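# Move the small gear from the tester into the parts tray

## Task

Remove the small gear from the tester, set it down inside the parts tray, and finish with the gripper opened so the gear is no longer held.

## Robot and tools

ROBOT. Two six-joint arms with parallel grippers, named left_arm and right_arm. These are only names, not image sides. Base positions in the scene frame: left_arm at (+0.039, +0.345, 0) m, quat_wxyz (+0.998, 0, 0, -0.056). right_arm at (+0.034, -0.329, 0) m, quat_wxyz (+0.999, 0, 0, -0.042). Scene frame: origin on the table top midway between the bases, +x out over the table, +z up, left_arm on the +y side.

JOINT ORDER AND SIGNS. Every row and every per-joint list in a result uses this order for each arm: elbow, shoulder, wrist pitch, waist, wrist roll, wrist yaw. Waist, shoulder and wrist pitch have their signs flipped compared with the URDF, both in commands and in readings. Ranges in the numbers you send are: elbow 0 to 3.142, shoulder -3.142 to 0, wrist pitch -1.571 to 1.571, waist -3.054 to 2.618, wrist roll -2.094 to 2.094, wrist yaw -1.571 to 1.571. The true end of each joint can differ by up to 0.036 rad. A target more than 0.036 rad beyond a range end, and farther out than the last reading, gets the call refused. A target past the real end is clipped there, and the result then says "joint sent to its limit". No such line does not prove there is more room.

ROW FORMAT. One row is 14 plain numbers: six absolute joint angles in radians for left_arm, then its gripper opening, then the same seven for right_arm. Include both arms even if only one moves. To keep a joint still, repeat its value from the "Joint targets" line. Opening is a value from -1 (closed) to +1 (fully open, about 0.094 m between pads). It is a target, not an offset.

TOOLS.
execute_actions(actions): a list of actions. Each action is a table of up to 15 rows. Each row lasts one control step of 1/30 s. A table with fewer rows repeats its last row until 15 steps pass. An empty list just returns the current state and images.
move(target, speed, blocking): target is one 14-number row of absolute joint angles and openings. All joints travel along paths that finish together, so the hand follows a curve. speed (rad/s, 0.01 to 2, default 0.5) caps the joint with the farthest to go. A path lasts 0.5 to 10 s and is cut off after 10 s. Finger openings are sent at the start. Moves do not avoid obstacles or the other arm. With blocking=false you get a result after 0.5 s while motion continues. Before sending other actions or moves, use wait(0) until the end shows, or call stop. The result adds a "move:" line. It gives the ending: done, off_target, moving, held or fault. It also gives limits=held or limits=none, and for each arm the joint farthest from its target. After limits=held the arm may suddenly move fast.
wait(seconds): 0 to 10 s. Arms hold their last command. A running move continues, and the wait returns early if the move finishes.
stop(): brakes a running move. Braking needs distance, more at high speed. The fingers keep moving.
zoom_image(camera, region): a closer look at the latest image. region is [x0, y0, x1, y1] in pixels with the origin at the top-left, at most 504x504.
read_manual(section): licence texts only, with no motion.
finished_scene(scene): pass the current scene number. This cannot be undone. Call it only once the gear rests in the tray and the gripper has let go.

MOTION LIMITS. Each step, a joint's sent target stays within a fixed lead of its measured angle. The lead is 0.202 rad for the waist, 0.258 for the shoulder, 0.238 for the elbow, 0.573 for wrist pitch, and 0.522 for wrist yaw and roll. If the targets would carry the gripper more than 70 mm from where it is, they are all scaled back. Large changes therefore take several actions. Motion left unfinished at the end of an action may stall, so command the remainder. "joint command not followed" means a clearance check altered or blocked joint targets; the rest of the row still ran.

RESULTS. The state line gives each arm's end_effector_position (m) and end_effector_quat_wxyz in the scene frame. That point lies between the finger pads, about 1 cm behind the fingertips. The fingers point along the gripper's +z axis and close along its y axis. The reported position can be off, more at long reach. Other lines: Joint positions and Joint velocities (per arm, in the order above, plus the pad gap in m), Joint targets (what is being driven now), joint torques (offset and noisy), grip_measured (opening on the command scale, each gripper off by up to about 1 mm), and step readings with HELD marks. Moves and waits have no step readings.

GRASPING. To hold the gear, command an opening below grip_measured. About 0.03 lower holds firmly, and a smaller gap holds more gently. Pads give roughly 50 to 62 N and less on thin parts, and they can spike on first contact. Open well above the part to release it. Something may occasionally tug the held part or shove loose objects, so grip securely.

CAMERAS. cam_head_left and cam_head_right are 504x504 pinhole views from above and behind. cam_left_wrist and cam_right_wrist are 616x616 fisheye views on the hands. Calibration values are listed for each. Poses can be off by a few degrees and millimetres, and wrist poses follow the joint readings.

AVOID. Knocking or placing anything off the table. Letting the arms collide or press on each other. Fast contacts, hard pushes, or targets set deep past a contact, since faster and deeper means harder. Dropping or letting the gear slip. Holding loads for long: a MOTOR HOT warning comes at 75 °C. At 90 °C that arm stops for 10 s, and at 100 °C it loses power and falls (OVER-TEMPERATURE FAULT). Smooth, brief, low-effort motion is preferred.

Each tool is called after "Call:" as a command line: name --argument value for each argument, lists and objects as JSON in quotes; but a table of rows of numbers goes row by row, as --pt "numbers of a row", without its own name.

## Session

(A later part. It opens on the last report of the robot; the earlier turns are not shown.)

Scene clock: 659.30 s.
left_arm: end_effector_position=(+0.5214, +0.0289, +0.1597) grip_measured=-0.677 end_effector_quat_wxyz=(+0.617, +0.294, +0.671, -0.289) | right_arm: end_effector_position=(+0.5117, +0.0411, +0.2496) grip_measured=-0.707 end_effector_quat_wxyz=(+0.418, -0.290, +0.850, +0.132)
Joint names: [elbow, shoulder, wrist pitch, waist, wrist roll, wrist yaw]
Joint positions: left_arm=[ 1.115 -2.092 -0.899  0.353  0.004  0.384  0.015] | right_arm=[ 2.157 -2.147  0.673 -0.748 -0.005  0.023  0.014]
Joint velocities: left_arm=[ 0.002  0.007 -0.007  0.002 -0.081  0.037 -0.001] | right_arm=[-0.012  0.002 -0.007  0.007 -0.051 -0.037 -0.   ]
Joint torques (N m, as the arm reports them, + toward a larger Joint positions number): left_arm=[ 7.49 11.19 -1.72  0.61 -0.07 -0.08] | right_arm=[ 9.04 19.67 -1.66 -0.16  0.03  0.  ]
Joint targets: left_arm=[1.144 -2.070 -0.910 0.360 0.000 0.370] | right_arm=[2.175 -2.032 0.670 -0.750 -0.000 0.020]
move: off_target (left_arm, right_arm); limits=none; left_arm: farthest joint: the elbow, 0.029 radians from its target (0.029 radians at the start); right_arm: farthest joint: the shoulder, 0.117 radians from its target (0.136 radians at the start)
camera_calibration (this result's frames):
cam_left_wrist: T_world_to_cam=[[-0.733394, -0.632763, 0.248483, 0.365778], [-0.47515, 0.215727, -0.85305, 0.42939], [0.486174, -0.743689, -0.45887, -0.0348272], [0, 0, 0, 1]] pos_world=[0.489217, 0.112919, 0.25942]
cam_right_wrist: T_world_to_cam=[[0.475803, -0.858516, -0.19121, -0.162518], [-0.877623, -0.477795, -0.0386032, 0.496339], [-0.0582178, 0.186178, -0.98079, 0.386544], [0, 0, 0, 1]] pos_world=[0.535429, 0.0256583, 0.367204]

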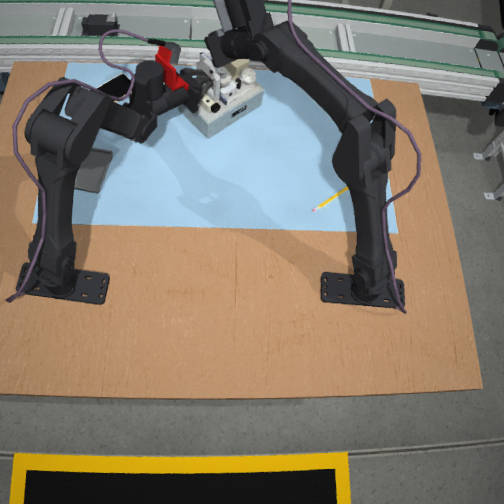

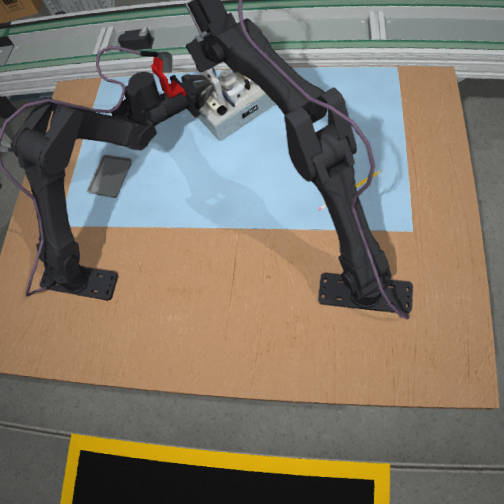

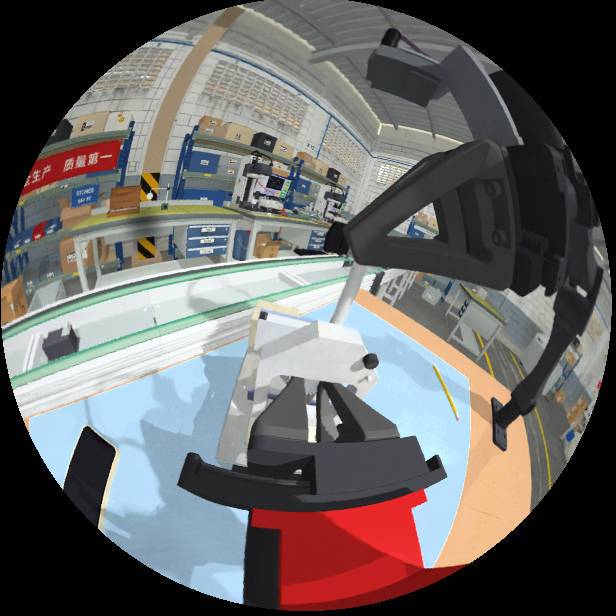

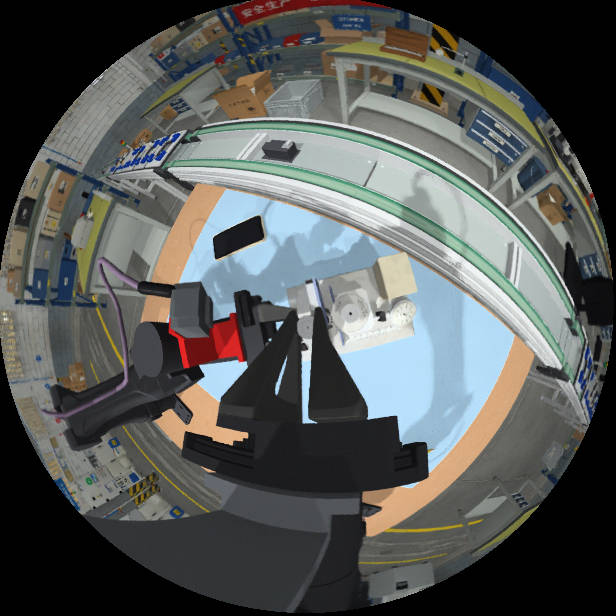

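Rod up 15 mm. Lift the gear ~6 mm.

Call:
move --target '[1.144,-2.053,-0.915,0.36,0,0.37,-0.715,2.175,-2.02,0.67,-0.75,0,0.02,-0.745]' --speed 0.02

Call:
zoom_image --camera "cam_head_left" --region '[170,40,260,130]'

Scene clock: 669.90 s.
left_arm: end_effector_position=(+0.5214, +0.0290, +0.1604) grip_measured=-0.677 end_effector_quat_wxyz=(+0.617, +0.294, +0.670, -0.289) | right_arm: end_effector_position=(+0.5119, +0.0411, +0.2445) grip_measured=-0.707 end_effector_quat_wxyz=(+0.415, -0.291, +0.852, +0.131)
Joint names: [elbow, shoulder, wrist pitch, waist, wrist roll, wrist yaw]
Joint positions: left_arm=[ 1.115 -2.091 -0.898  0.353  0.004  0.384  0.015] | right_arm=[ 2.15  -2.151  0.671 -0.748 -0.005  0.023  0.014]
Joint velocities: left_arm=[-0.002  0.012  0.095  0.012 -0.037 -0.007  0.   ] | right_arm=[ 0.007  0.002  0.007 -0.012  0.022 -0.051 -0.   ]
Joint torques (N m, as the arm reports them, + toward a larger Joint positions number): left_arm=[ 7.48 12.37 -1.77  0.6  -0.06 -0.08] | right_arm=[ 9.46 19.59 -1.63 -0.12  0.06 -0.02]
Joint targets: left_arm=[1.144 -2.053 -0.915 0.360 0.000 0.370] | right_arm=[2.172 -2.038 0.670 -0.750 -0.001 0.021]
move: off_target (left_arm, right_arm); limits=none; left_arm: farthest joint: the shoulder, 0.038 radians from its target (0.039 radians at the start); right_arm: farthest joint: the shoulder, 0.131 radians from its target (0.127 radians at the start)
camera_calibration (this result's frames):
cam_left_wrist: T_world_to_cam=[[-0.733326, -0.632963, 0.248173, 0.365671], [-0.474639, 0.215276, -0.853448, 0.429741], [0.486776, -0.743649, -0.458297, -0.0348621], [0, 0, 0, 1]] pos_world=[0.489098, 0.113018, 0.260034]
cam_right_wrist: T_world_to_cam=[[0.473971, -0.859945, -0.189333, -0.163057], [-0.878146, -0.477473, -0.0296555, 0.494421], [-0.0648992, 0.180317, -0.981465, 0.385382], [0, 0, 0, 1]] pos_world=[0.536469, 0.0263617, 0.362029]

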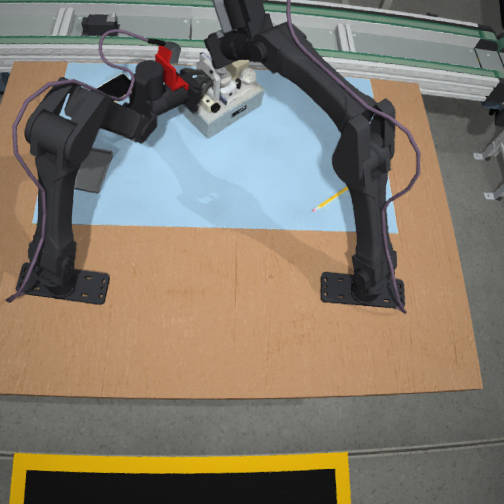

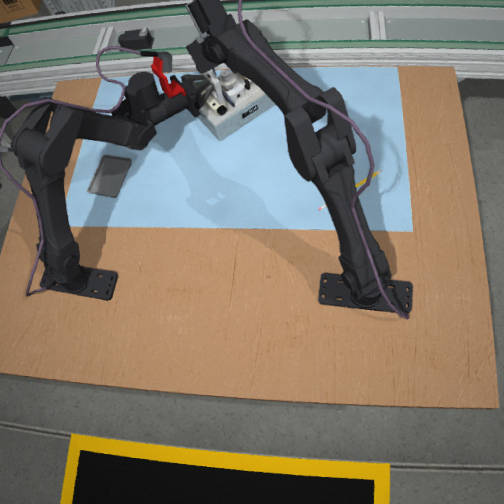

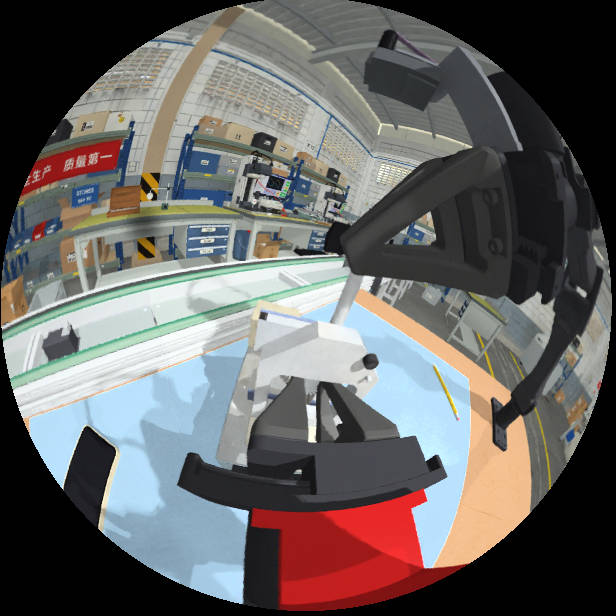

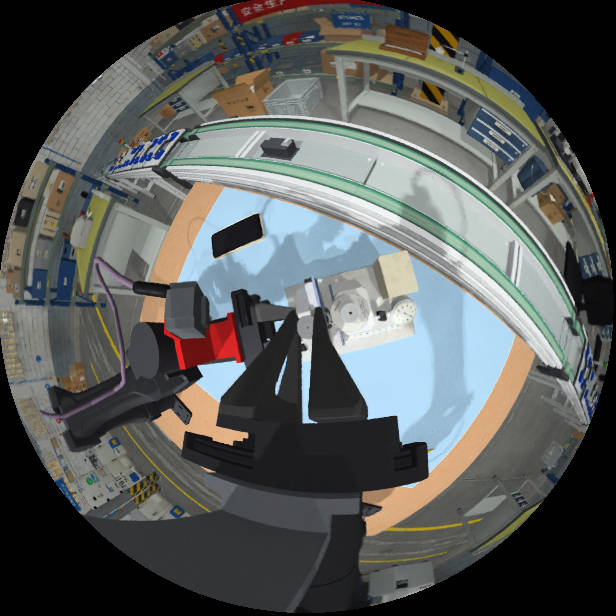

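Region (170, 40, 260, 130) of cam_head_left's 504x504 image, scaled by 5.600, with more detail than that image has.

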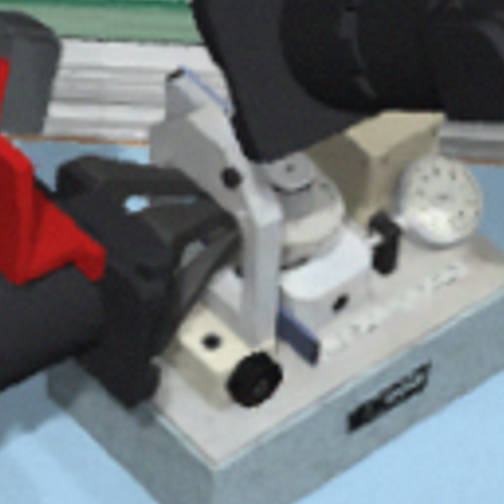

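Call:
execute_actions --actions '[[[1.144,-2.045,-0.92,0.36,0,0.37,-0.715,2.175,-2.035,0.67,-0.75,0,0.02,-0.745]],[[1.144,-2.037,-0.925,0.36,0,0.37,-0.715,2.17,-2.03,0.665,-0.75,0,0.02,-0.745]],[[1.144,-2.03,-0.93,0.36,0,0.37,-0.715,2.17,-2.03,0.665,-0.75,0,0.02,-0.745]]]'

Scene clock: 677.47 s.
left_arm: end_effector_position=(+0.5212, +0.0297, +0.1615) grip_measured=-0.677 end_effector_quat_wxyz=(+0.614, +0.292, +0.675, -0.287) | right_arm: end_effector_position=(+0.5117, +0.0409, +0.2497) grip_measured=-0.707 end_effector_quat_wxyz=(+0.420, -0.290, +0.850, +0.132)
Joint names: [elbow, shoulder, wrist pitch, waist, wrist roll, wrist yaw]
Joint positions: left_arm=[ 1.115 -2.079 -0.877  0.354  0.004  0.377  0.015] | right_arm=[ 2.15  -2.144  0.666 -0.748 -0.005  0.023  0.014]
Joint velocities: left_arm=[-0.002  0.002 -0.007  0.012 -0.037  0.022 -0.   ] | right_arm=[ 0.012  0.017  0.066  0.002 -0.037  0.022  0.001]
Joint torques (N m, as the arm reports them, + toward a larger Joint positions number): left_arm=[ 7.54 13.24 -2.13  0.49 -0.07 -0.02] | right_arm=[ 9.4  19.55 -1.59 -0.19  0.05 -0.03]
Joint targets: left_arm=[1.144 -2.030 -0.930 0.360 -0.000 0.370] | right_arm=[2.170 -2.030 0.665 -0.750 0.000 0.020]
Step readings (joint positions; steps 1 to 15: 1st action; 16 to 30: 2nd action; 31 to 45: 3rd action):
0: left_arm=[1.115 -2.091 -0.898 0.353 0.004 0.384] | right_arm=[2.150 -2.151 0.671 -0.748 -0.005 0.023]
1: left_arm=[1.115 -2.089 -0.898 0.353 0.004 0.384] | right_arm=[2.150 -2.151 0.671 -0.748 -0.005 0.023]
2: left_arm=[1.115 -2.088 -0.895 0.353 0.004 0.383] | right_arm=[2.150 -2.151 0.671 -0.748 -0.005 0.023]
4: left_arm=[1.115 -2.087 -0.891 0.353 0.004 0.381] | right_arm=[2.150 -2.151 0.671 -0.748 -0.005 0.023]
8: left_arm=[1.115 -2.086 -0.890 0.354 0.004 0.381] | right_arm=[2.150 -2.151 0.671 -0.748 -0.005 0.023]
15: left_arm=[1.115 -2.086 -0.890 0.354 0.004 0.381] | right_arm=[2.150 -2.151 0.671 -0.748 -0.005 0.023]
16: left_arm=[1.115 -2.085 -0.890 0.354 0.004 0.381] | right_arm=[2.150 -2.151 0.671 -0.748 -0.005 0.023]
17: left_arm=[1.115 -2.084 -0.888 0.354 0.004 0.380] | right_arm=[2.150 -2.151 0.670 -0.748 -0.005 0.023]
19: left_arm=[1.115 -2.083 -0.885 0.354 0.004 0.379] | right_arm=[2.150 -2.149 0.669 -0.748 -0.005 0.023]
23: left_arm=[1.115 -2.083 -0.883 0.354 0.004 0.379] | right_arm=[2.150 -2.145 0.667 -0.748 -0.005 0.023]
30: left_arm=[1.115 -2.082 -0.882 0.354 0.004 0.378] | right_arm=[2.150 -2.144 0.666 -0.748 -0.005 0.023]
31: left_arm=[1.115 -2.082 -0.882 0.354 0.004 0.378] | right_arm=[2.150 -2.144 0.666 -0.748 -0.005 0.023]
32: left_arm=[1.115 -2.081 -0.880 0.354 0.004 0.377] | right_arm=[2.150 -2.144 0.666 -0.748 -0.005 0.023]
34: left_arm=[1.115 -2.080 -0.878 0.354 0.004 0.377] | right_arm=[2.150 -2.144 0.666 -0.748 -0.005 0.023]
38: left_arm=[1.115 -2.079 -0.877 0.354 0.004 0.377] | right_arm=[2.150 -2.144 0.666 -0.748 -0.005 0.023]
45: Joint positions above
camera_calibration (this result's frames):
cam_left_wrist: T_world_to_cam=[[-0.727469, -0.638409, 0.251442, 0.362193], [-0.483481, 0.216916, -0.848053, 0.434169], [0.486863, -0.738499, -0.466458, -0.0325799], [0, 0, 0, 1]] pos_world=[0.489259, 0.112989, 0.261931]
cam_right_wrist: T_world_to_cam=[[0.475743, -0.858559, -0.191168, -0.162627], [-0.877815, -0.477215, -0.041312, 0.49708], [-0.0557592, 0.187464, -0.980688, 0.385265], [0, 0, 0, 1]] pos_world=[0.535195, 0.0253659, 0.367271]

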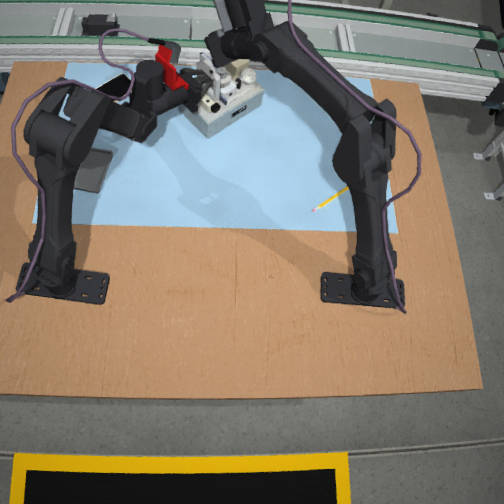

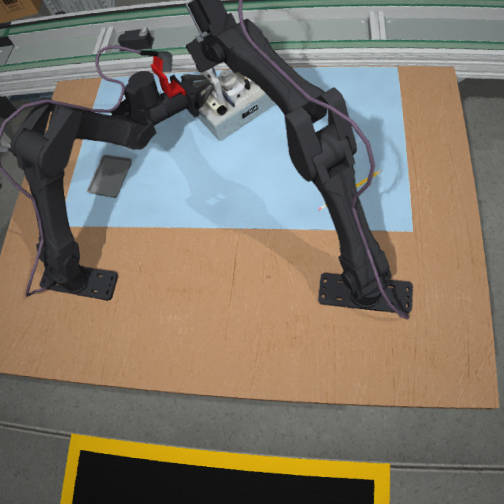

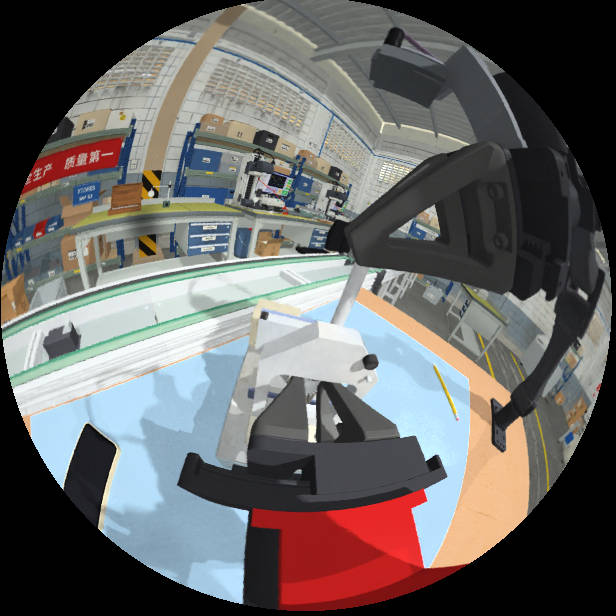

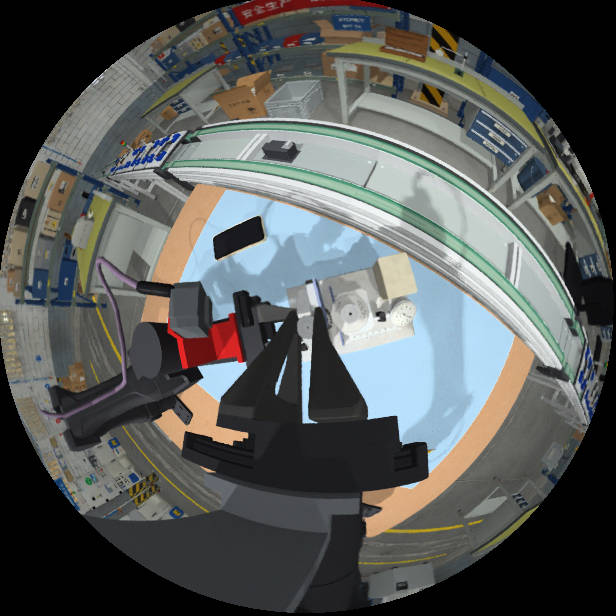

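Call:
execute_actions --actions '[[[1.144,-2.035,-0.95,0.36,0,0.37,-0.715,2.17,-2.03,0.665,-0.75,0,0.02,-0.745]],[[1.144,-2.035,-0.97,0.36,0,0.37,-0.715,2.17,-2.03,0.665,-0.75,0,0.02,-0.745]],[[1.144,-2.035,-0.99,0.36,0,0.37,-0.715,2.17,-2.03,0.665,-0.75,0,0.02,-0.745]]]'

Call:
zoom_image --camera "cam_right_wrist" --region '[260,260,380,380]'

Scene clock: 685.07 s.
left_arm: end_effector_position=(+0.5212, +0.0297, +0.1622) grip_measured=-0.677 end_effector_quat_wxyz=(+0.615, +0.292, +0.674, -0.287) | right_arm: end_effector_position=(+0.5117, +0.0409, +0.2497) grip_measured=-0.707 end_effector_quat_wxyz=(+0.420, -0.290, +0.850, +0.132)
Joint names: [elbow, shoulder, wrist pitch, waist, wrist roll, wrist yaw]
Joint positions: left_arm=[ 1.115 -2.079 -0.88   0.354  0.004  0.377  0.015] | right_arm=[ 2.15  -2.144  0.666 -0.748 -0.005  0.023  0.014]
Joint velocities: left_arm=[-0.007  0.002 -0.022  0.002 -0.051  0.022 -0.   ] | right_arm=[-0.027  0.007 -0.022  0.007 -0.007  0.007  0.002]
Joint torques (N m, as the arm reports them, + toward a larger Joint positions number): left_arm=[ 7.58 12.88 -2.67  0.5  -0.07  0.  ] | right_arm=[ 9.3  19.47 -1.64 -0.13  0.04 -0.02]
Joint targets: left_arm=[1.144 -2.035 -0.990 0.360 0.000 0.370] | right_arm=[2.170 -2.030 0.665 -0.750 0.000 0.020]
Step readings (joint positions; steps 1 to 15: 1st action; 16 to 30: 2nd action; 31 to 45: 3rd action):
0: left_arm=[1.115 -2.079 -0.877 0.354 0.004 0.377] | right_arm=[2.150 -2.144 0.666 -0.748 -0.005 0.023]
1: left_arm=[1.115 -2.079 -0.877 0.354 0.004 0.377] | right_arm=[2.150 -2.144 0.666 -0.748 -0.005 0.023]
2: left_arm=[1.115 -2.079 -0.877 0.354 0.004 0.377] | right_arm=[2.150 -2.144 0.666 -0.748 -0.005 0.023]
4: left_arm=[1.115 -2.079 -0.877 0.354 0.004 0.377] | right_arm=[2.150 -2.144 0.666 -0.748 -0.005 0.023]
8: left_arm=[1.115 -2.079 -0.877 0.354 0.004 0.377] | right_arm=[2.150 -2.144 0.666 -0.748 -0.005 0.023]
15: left_arm=[1.115 -2.079 -0.877 0.354 0.004 0.377] | right_arm=[2.150 -2.144 0.666 -0.748 -0.005 0.023]
16: left_arm=[1.115 -2.079 -0.877 0.354 0.004 0.377] | right_arm=[2.150 -2.144 0.666 -0.748 -0.005 0.023]
17: left_arm=[1.115 -2.079 -0.878 0.354 0.004 0.377] | right_arm=[2.150 -2.144 0.666 -0.748 -0.005 0.023]
19: left_arm=[1.115 -2.079 -0.878 0.354 0.004 0.377] | right_arm=[2.150 -2.144 0.666 -0.748 -0.005 0.023]
23: left_arm=[1.115 -2.079 -0.878 0.354 0.004 0.377] | right_arm=[2.150 -2.144 0.666 -0.748 -0.005 0.023]
30: left_arm=[1.115 -2.079 -0.878 0.354 0.004 0.377] | right_arm=[2.150 -2.144 0.666 -0.748 -0.005 0.023]
31: left_arm=[1.115 -2.079 -0.879 0.354 0.004 0.377] | right_arm=[2.150 -2.144 0.666 -0.748 -0.005 0.023]
32: left_arm=[1.115 -2.079 -0.880 0.354 0.004 0.377] | right_arm=[2.150 -2.144 0.666 -0.748 -0.005 0.023]
34: left_arm=[1.115 -2.079 -0.880 0.354 0.004 0.377] | right_arm=[2.150 -2.144 0.666 -0.748 -0.005 0.023]
38: left_arm=[1.115 -2.079 -0.880 0.354 0.004 0.377] | right_arm=[2.150 -2.144 0.666 -0.748 -0.005 0.023]
45: Joint positions above
camera_calibration (this result's frames):
cam_left_wrist: T_world_to_cam=[[-0.728152, -0.638064, 0.250336, 0.362561], [-0.481168, 0.21575, -0.849664, 0.433902], [0.488131, -0.739139, -0.464115, -0.0333151], [0, 0, 0, 1]] pos_world=[0.489041, 0.113099, 0.262447]
cam_right_wrist: T_world_to_cam=[[0.475743, -0.858559, -0.191168, -0.162627], [-0.877815, -0.477215, -0.041312, 0.49708], [-0.0557592, 0.187464, -0.980688, 0.385265], [0, 0, 0, 1]] pos_world=[0.535195, 0.0253659, 0.367271]

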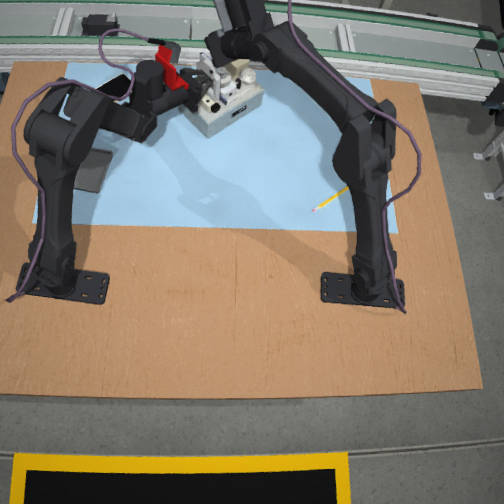

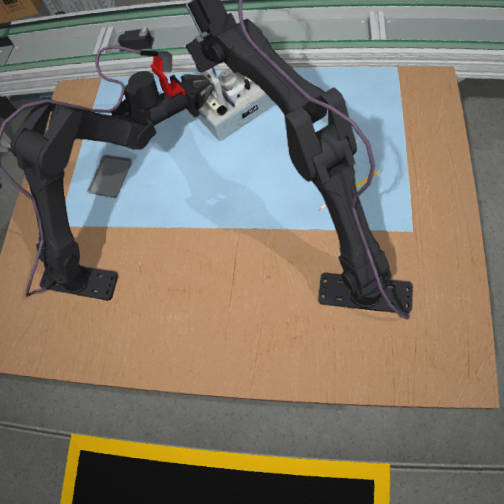

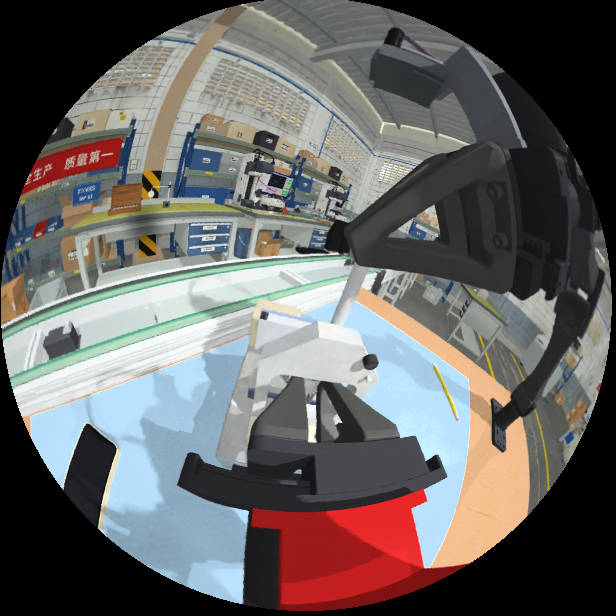

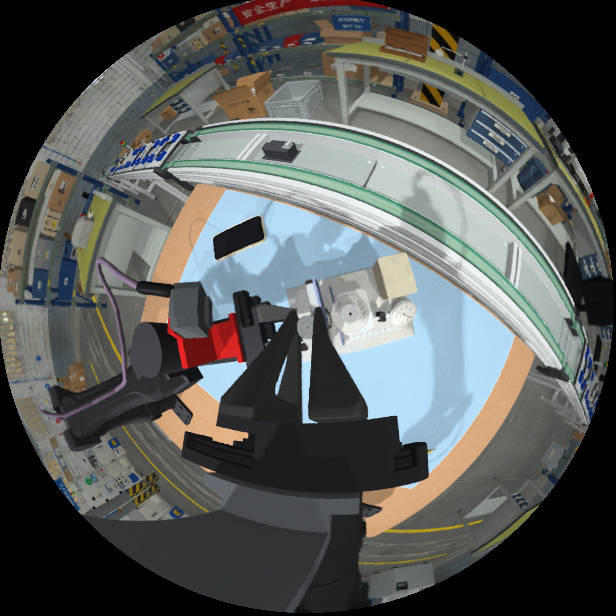

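Region (260, 260, 380, 380) of cam_right_wrist's 616x616 image, scaled by 4.200, with more detail than that image has.

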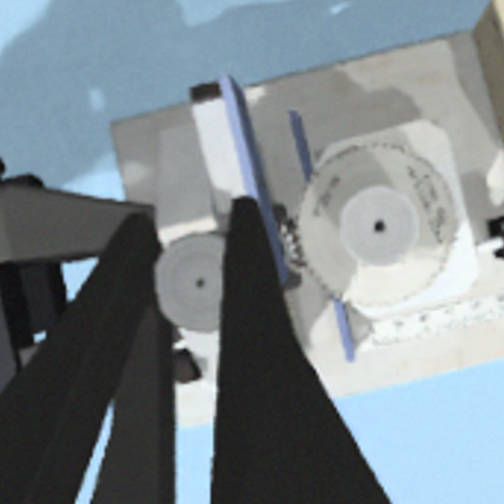

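Call:
execute_actions --actions '[[[1.118,-2.045,-0.94,0.35,0,0.383,-0.715,2.17,-2.03,0.665,-0.75,0,0.02,-0.745]],[[1.103,-2.04,-0.94,0.345,0,0.387,-0.715,2.17,-2.03,0.665,-0.75,0,0.02,-0.745]],[[1.088,-2.033,-0.94,0.341,0,0.391,-0.715,2.17,-2.03,0.665,-0.75,0,0.02,-0.745]],[[1.073,-2.025,-0.94,0.337,0,0.395,-0.715,2.17,-2.03,0.665,-0.75,0,0.02,-0.745]]]'

Call:
zoom_image --camera "cam_left_wrist" --region '[230,290,390,450]'

Scene clock: 695.40 s.
left_arm: end_effector_position=(+0.5158, +0.0367, +0.1638) grip_measured=-0.679 end_effector_quat_wxyz=(+0.618, +0.292, +0.671, -0.287) | right_arm: end_effector_position=(+0.5117, +0.0409, +0.2497) grip_measured=-0.707 end_effector_quat_wxyz=(+0.420, -0.290, +0.850, +0.132)
Joint names: [elbow, shoulder, wrist pitch, waist, wrist roll, wrist yaw]
Joint positions: left_arm=[ 1.076 -2.057 -0.906  0.344  0.004  0.387  0.015] | right_arm=[ 2.15  -2.144  0.666 -0.748 -0.005  0.023  0.014]
Joint velocities: left_arm=[-0.002  0.012 -0.007 -0.007 -0.022 -0.007  0.001] | right_arm=[-0.032  0.017 -0.022  0.017  0.022 -0.007  0.001]
Joint torques (N m, as the arm reports them, + toward a larger Joint positions number): left_arm=[ 5.02 11.63 -1.92 -0.68 -0.07  0.12] | right_arm=[ 9.32 19.59 -1.61 -0.15  0.03  0.01]
Joint targets: left_arm=[1.073 -2.025 -0.940 0.337 -0.000 0.395] | right_arm=[2.170 -2.030 0.665 -0.750 0.000 0.020]
Step readings (joint positions; steps 1 to 15: 1st action; 16 to 30: 2nd action; 31 to 45: 3rd action; 46 to 60: 4th action):
0: left_arm=[1.115 -2.079 -0.880 0.354 0.004 0.377] | right_arm=[2.150 -2.144 0.666 -0.748 -0.005 0.023]
1: left_arm=[1.114 -2.079 -0.879 0.354 0.004 0.377] | right_arm=[2.150 -2.144 0.666 -0.748 -0.005 0.023]
2: left_arm=[1.114 -2.079 -0.879 0.354 0.004 0.377] | right_arm=[2.150 -2.144 0.666 -0.748 -0.005 0.023]
4: left_arm=[1.114 -2.079 -0.879 0.354 0.004 0.377] | right_arm=[2.150 -2.144 0.666 -0.748 -0.005 0.023]
8: left_arm=[1.114 -2.079 -0.879 0.354 0.004 0.377] | right_arm=[2.150 -2.144 0.666 -0.748 -0.005 0.023]
15: left_arm=[1.114 -2.079 -0.879 0.354 0.004 0.377] | right_arm=[2.150 -2.144 0.666 -0.748 -0.005 0.023]
16: left_arm=[1.112 -2.079 -0.880 0.354 0.004 0.377] | right_arm=[2.150 -2.144 0.666 -0.748 -0.005 0.023]
17: left_arm=[1.110 -2.079 -0.885 0.354 0.004 0.377] | right_arm=[2.150 -2.144 0.666 -0.748 -0.005 0.023]
19: left_arm=[1.107 -2.079 -0.891 0.354 0.004 0.377] | right_arm=[2.150 -2.144 0.666 -0.748 -0.005 0.023]
23: left_arm=[1.106 -2.079 -0.895 0.354 0.004 0.377] | right_arm=[2.150 -2.144 0.666 -0.748 -0.005 0.023]
30: left_arm=[1.105 -2.079 -0.895 0.354 0.004 0.377] | right_arm=[2.150 -2.144 0.666 -0.748 -0.005 0.023]
31: left_arm=[1.104 -2.078 -0.896 0.354 0.004 0.377] | right_arm=[2.150 -2.144 0.666 -0.748 -0.005 0.023]
32: left_arm=[1.100 -2.076 -0.899 0.353 0.004 0.377] | right_arm=[2.150 -2.144 0.666 -0.748 -0.005 0.023]
34: left_arm=[1.094 -2.070 -0.900 0.352 0.004 0.379] | right_arm=[2.150 -2.144 0.666 -0.748 -0.005 0.023]
38: left_arm=[1.090 -2.067 -0.901 0.349 0.004 0.382] | right_arm=[2.150 -2.144 0.666 -0.748 -0.005 0.023]
45: left_arm=[1.090 -2.066 -0.901 0.349 0.004 0.383] | right_arm=[2.150 -2.144 0.666 -0.748 -0.005 0.023]
46: left_arm=[1.088 -2.066 -0.902 0.348 0.004 0.383] | right_arm=[2.150 -2.144 0.666 -0.748 -0.005 0.023]
47: left_arm=[1.083 -2.062 -0.903 0.347 0.004 0.384] | right_arm=[2.150 -2.144 0.666 -0.748 -0.005 0.023]
49: left_arm=[1.077 -2.058 -0.903 0.346 0.004 0.386] | right_arm=[2.150 -2.144 0.666 -0.748 -0.005 0.023]
53: left_arm=[1.076 -2.057 -0.905 0.344 0.004 0.387] | right_arm=[2.150 -2.144 0.666 -0.748 -0.005 0.023]
60: Joint positions above
camera_calibration (this result's frames):
cam_left_wrist: T_world_to_cam=[[-0.730155, -0.636694, 0.247982, 0.364146], [-0.475007, 0.2121, -0.854038, 0.428755], [0.491164, -0.741373, -0.4573, -0.0273539], [0, 0, 0, 1]] pos_world=[0.48298, 0.120631, 0.263363]
cam_right_wrist: T_world_to_cam=[[0.475743, -0.858559, -0.191168, -0.162627], [-0.877815, -0.477215, -0.041312, 0.49708], [-0.0557592, 0.187464, -0.980688, 0.385265], [0, 0, 0, 1]] pos_world=[0.535195, 0.0253659, 0.367271]

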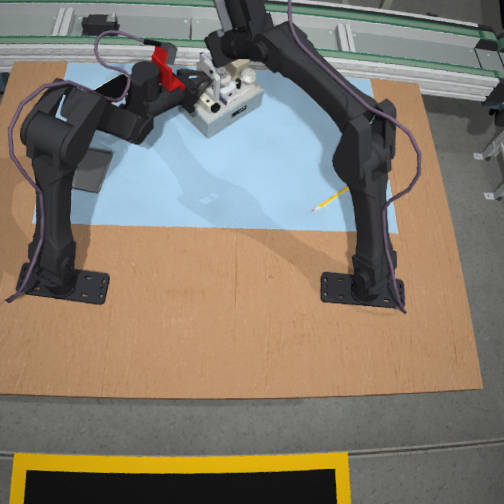

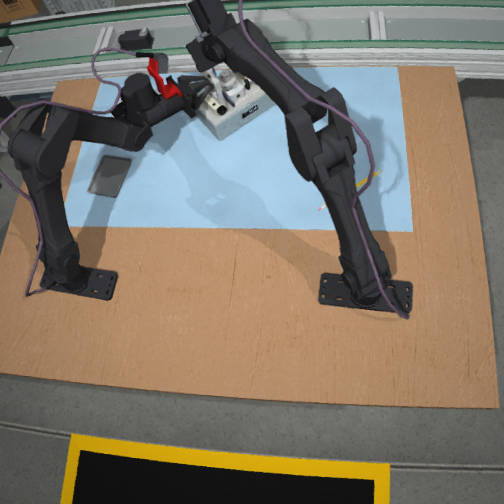

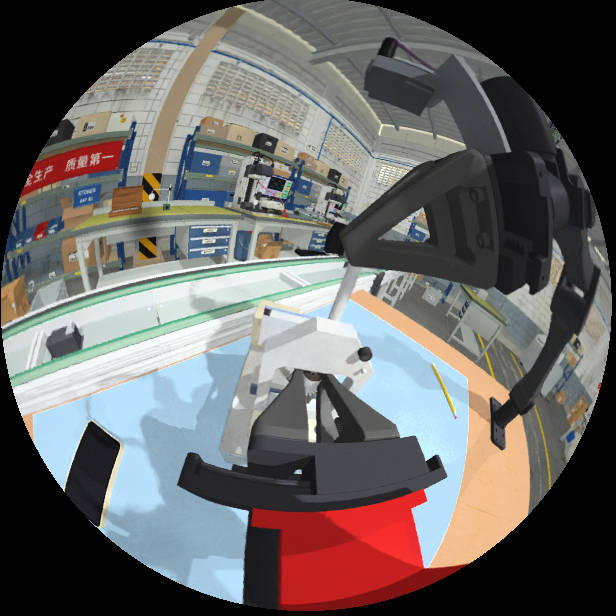

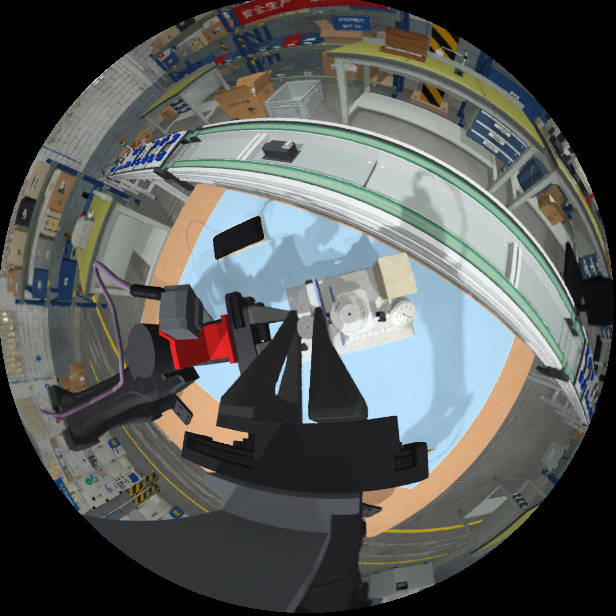

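Region (230, 290, 390, 450) of cam_left_wrist's 616x616 image, scaled by 3.150, with more detail than that image has.

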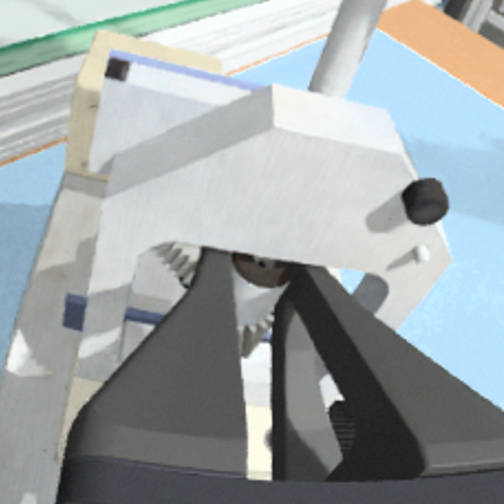

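Call:
execute_actions --actions '[[[1.052,-2.018,-0.94,0.332,0,0.401,-0.715,2.17,-2.03,0.665,-0.75,0,0.02,-0.745]],[[1.031,-2.007,-0.948,0.326,0,0.408,-0.715,2.17,-2.03,0.665,-0.75,0,0.02,-0.745]],[[1.01,-1.995,-0.957,0.321,0,0.414,-0.715,2.17,-2.03,0.665,-0.75,0,0.02,-0.745]],[[0.99,-1.984,-0.966,0.316,0,0.42,-0.715,2.17,-2.06,0.665,-0.75,0,0.02,-0.745]],[[0.969,-1.972,-0.975,0.31,0,0.427,-0.715,2.17,-2.08,0.665,-0.75,0,0.02,-0.745]],[[0.948,-1.961,-0.985,0.305,0,0.433,-0.715,2.17,-2.095,0.665,-0.75,0,0.02,-0.745]]]'

Call:
zoom_image --camera "cam_left_wrist" --region '[230,290,390,450]'

Scene clock: 704.57 s.
left_arm: end_effector_position=(+0.4967, +0.0585, +0.1576) grip_measured=-0.679 end_effector_quat_wxyz=(+0.612, +0.293, +0.675, -0.290) | right_arm: end_effector_position=(+0.5122, +0.0413, +0.2435) grip_measured=-0.707 end_effector_quat_wxyz=(+0.414, -0.291, +0.853, +0.130)
Joint names: [elbow, shoulder, wrist pitch, waist, wrist roll, wrist yaw]
Joint positions: left_arm=[ 0.951 -1.992 -0.951  0.312  0.004  0.425  0.015] | right_arm=[ 2.15  -2.153  0.67  -0.748 -0.005  0.023  0.014]
Joint velocities: left_arm=[ 0.007  0.002  0.007 -0.007  0.007 -0.022 -0.002] | right_arm=[-0.007  0.022 -0.037 -0.002 -0.007 -0.007 -0.   ]
Joint torques (N m, as the arm reports them, + toward a larger Joint positions number): left_arm=[ 4.78 10.83 -1.93 -0.64 -0.07  0.11] | right_arm=[ 9.38 15.38 -1.68 -0.23  0.04 -0.04]
Joint targets: left_arm=[0.948 -1.961 -0.985 0.305 0.000 0.433] | right_arm=[2.170 -2.095 0.665 -0.750 0.000 0.020]
Step readings (joint positions; steps 1 to 15: 1st action; 16 to 30: 2nd action; 31 to 45: 3rd action; 46 to 60: 4th action; 61 to 75: 5th action; 76 to 90: 6th action):
0: left_arm=[1.076 -2.057 -0.906 0.344 0.004 0.387] | right_arm=[2.150 -2.144 0.666 -0.748 -0.005 0.023]
1: left_arm=[1.073 -2.056 -0.907 0.344 0.004 0.388] | right_arm=[2.150 -2.144 0.666 -0.748 -0.005 0.023]
2: left_arm=[1.067 -2.053 -0.907 0.343 0.004 0.389] | right_arm=[2.150 -2.144 0.666 -0.748 -0.005 0.023]
4: left_arm=[1.057 -2.049 -0.908 0.341 0.004 0.391] | right_arm=[2.150 -2.144 0.666 -0.748 -0.005 0.023]
8: left_arm=[1.053 -2.049 -0.908 0.339 0.004 0.392] | right_arm=[2.150 -2.144 0.666 -0.748 -0.005 0.023]
15: left_arm=[1.053 -2.049 -0.908 0.339 0.004 0.393] | right_arm=[2.150 -2.144 0.666 -0.748 -0.005 0.023]
16: left_arm=[1.051 -2.048 -0.909 0.339 0.004 0.393] | right_arm=[2.150 -2.144 0.666 -0.748 -0.005 0.023]
17: left_arm=[1.045 -2.044 -0.910 0.338 0.004 0.395] | right_arm=[2.150 -2.144 0.666 -0.748 -0.005 0.023]
19: left_arm=[1.036 -2.039 -0.912 0.336 0.004 0.398] | right_arm=[2.150 -2.144 0.666 -0.748 -0.005 0.023]
23: left_arm=[1.034 -2.038 -0.913 0.333 0.004 0.399] | right_arm=[2.150 -2.144 0.666 -0.748 -0.005 0.023]
30: left_arm=[1.034 -2.038 -0.914 0.333 0.004 0.400] | right_arm=[2.150 -2.144 0.666 -0.748 -0.005 0.023]
31: left_arm=[1.031 -2.037 -0.915 0.333 0.004 0.400] | right_arm=[2.150 -2.144 0.666 -0.748 -0.005 0.023]
32: left_arm=[1.024 -2.033 -0.917 0.332 0.004 0.402] | right_arm=[2.150 -2.144 0.666 -0.748 -0.005 0.023]
34: left_arm=[1.015 -2.027 -0.919 0.330 0.004 0.404] | right_arm=[2.150 -2.144 0.666 -0.748 -0.005 0.023]
38: left_arm=[1.013 -2.026 -0.920 0.328 0.004 0.405] | right_arm=[2.150 -2.144 0.666 -0.748 -0.005 0.023]
45: left_arm=[1.013 -2.026 -0.922 0.328 0.004 0.406] | right_arm=[2.150 -2.144 0.666 -0.748 -0.005 0.023]
46: left_arm=[1.010 -2.025 -0.924 0.328 0.004 0.406] | right_arm=[2.150 -2.144 0.666 -0.748 -0.005 0.023]
47: left_arm=[1.004 -2.021 -0.926 0.327 0.004 0.408] | right_arm=[2.150 -2.144 0.666 -0.748 -0.005 0.023]
49: left_arm=[0.995 -2.016 -0.928 0.325 0.004 0.410] | right_arm=[2.150 -2.144 0.666 -0.748 -0.005 0.023]
53: left_arm=[0.992 -2.015 -0.930 0.323 0.004 0.411] | right_arm=[2.150 -2.144 0.666 -0.748 -0.005 0.023]
60: left_arm=[0.992 -2.015 -0.932 0.323 0.004 0.412] | right_arm=[2.150 -2.144 0.666 -0.748 -0.005 0.023]
61: left_arm=[0.990 -2.013 -0.933 0.323 0.004 0.413] | right_arm=[2.150 -2.145 0.666 -0.748 -0.005 0.023]
62: left_arm=[0.984 -2.010 -0.935 0.322 0.004 0.414] | right_arm=[2.150 -2.145 0.666 -0.748 -0.005 0.023]
64: left_arm=[0.974 -2.004 -0.937 0.319 0.004 0.417] | right_arm=[2.150 -2.146 0.666 -0.748 -0.005 0.023]
68: left_arm=[0.972 -2.003 -0.939 0.317 0.004 0.418] | right_arm=[2.150 -2.146 0.666 -0.748 -0.005 0.023]
75: left_arm=[0.972 -2.003 -0.940 0.317 0.004 0.419] | right_arm=[2.150 -2.146 0.666 -0.748 -0.005 0.023]
76: left_arm=[0.969 -2.001 -0.942 0.317 0.004 0.419] | right_arm=[2.150 -2.147 0.666 -0.748 -0.005 0.023]
77: left_arm=[0.963 -1.998 -0.944 0.316 0.004 0.421] | right_arm=[2.150 -2.148 0.666 -0.748 -0.005 0.023]
79: left_arm=[0.953 -1.992 -0.947 0.314 0.004 0.423] | right_arm=[2.150 -2.151 0.668 -0.748 -0.005 0.023]
83: left_arm=[0.951 -1.992 -0.949 0.312 0.004 0.424] | right_arm=[2.150 -2.153 0.670 -0.748 -0.005 0.023]
90: Joint positions above
camera_calibration (this result's frames):
cam_left_wrist: T_world_to_cam=[[-0.729915, -0.6337, 0.25622, 0.363942], [-0.485865, 0.217343, -0.84658, 0.413662], [0.48079, -0.742419, -0.466535, 0.00204156], [0, 0, 0, 1]] pos_world=[0.465649, 0.142239, 0.257901]
cam_right_wrist: T_world_to_cam=[[0.473743, -0.860122, -0.189094, -0.163142], [-0.87818, -0.477501, -0.0281511, 0.494336], [-0.066079, 0.179395, -0.981555, 0.385007], [0, 0, 0, 1]] pos_world=[0.536845, 0.0266557, 0.360973]

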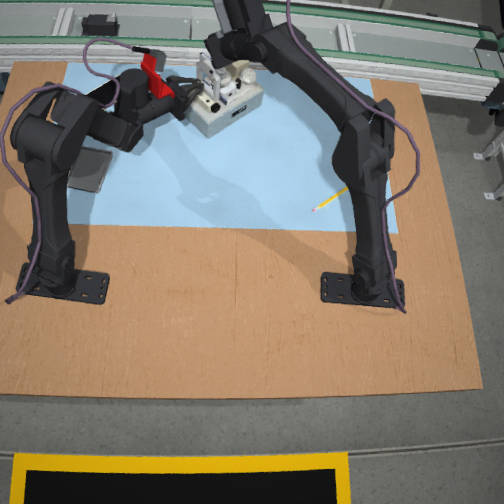

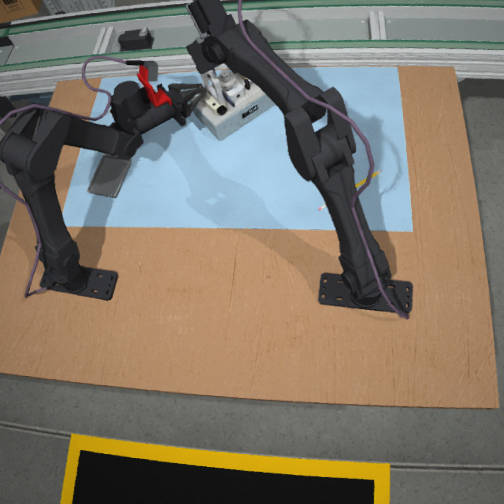

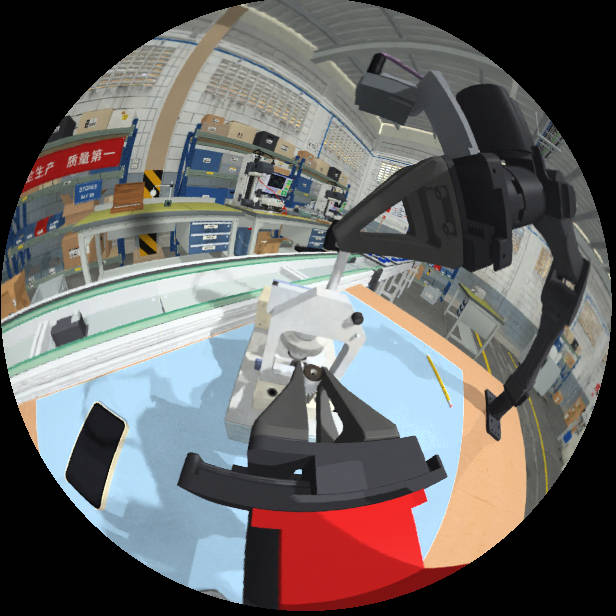

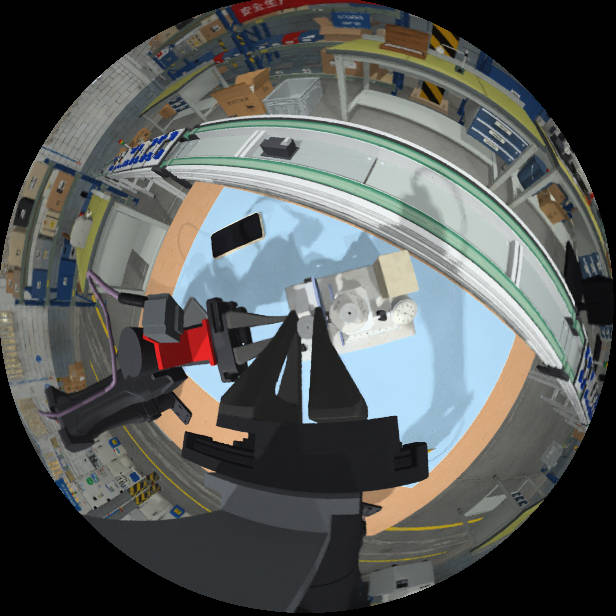

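Region (230, 290, 390, 450) of cam_left_wrist's 616x616 image, scaled by 3.150, with more detail than that image has.

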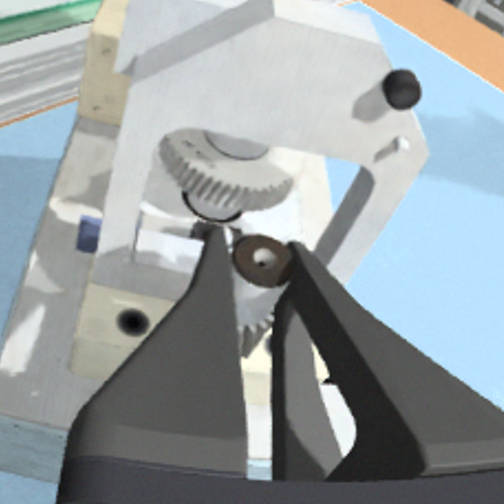

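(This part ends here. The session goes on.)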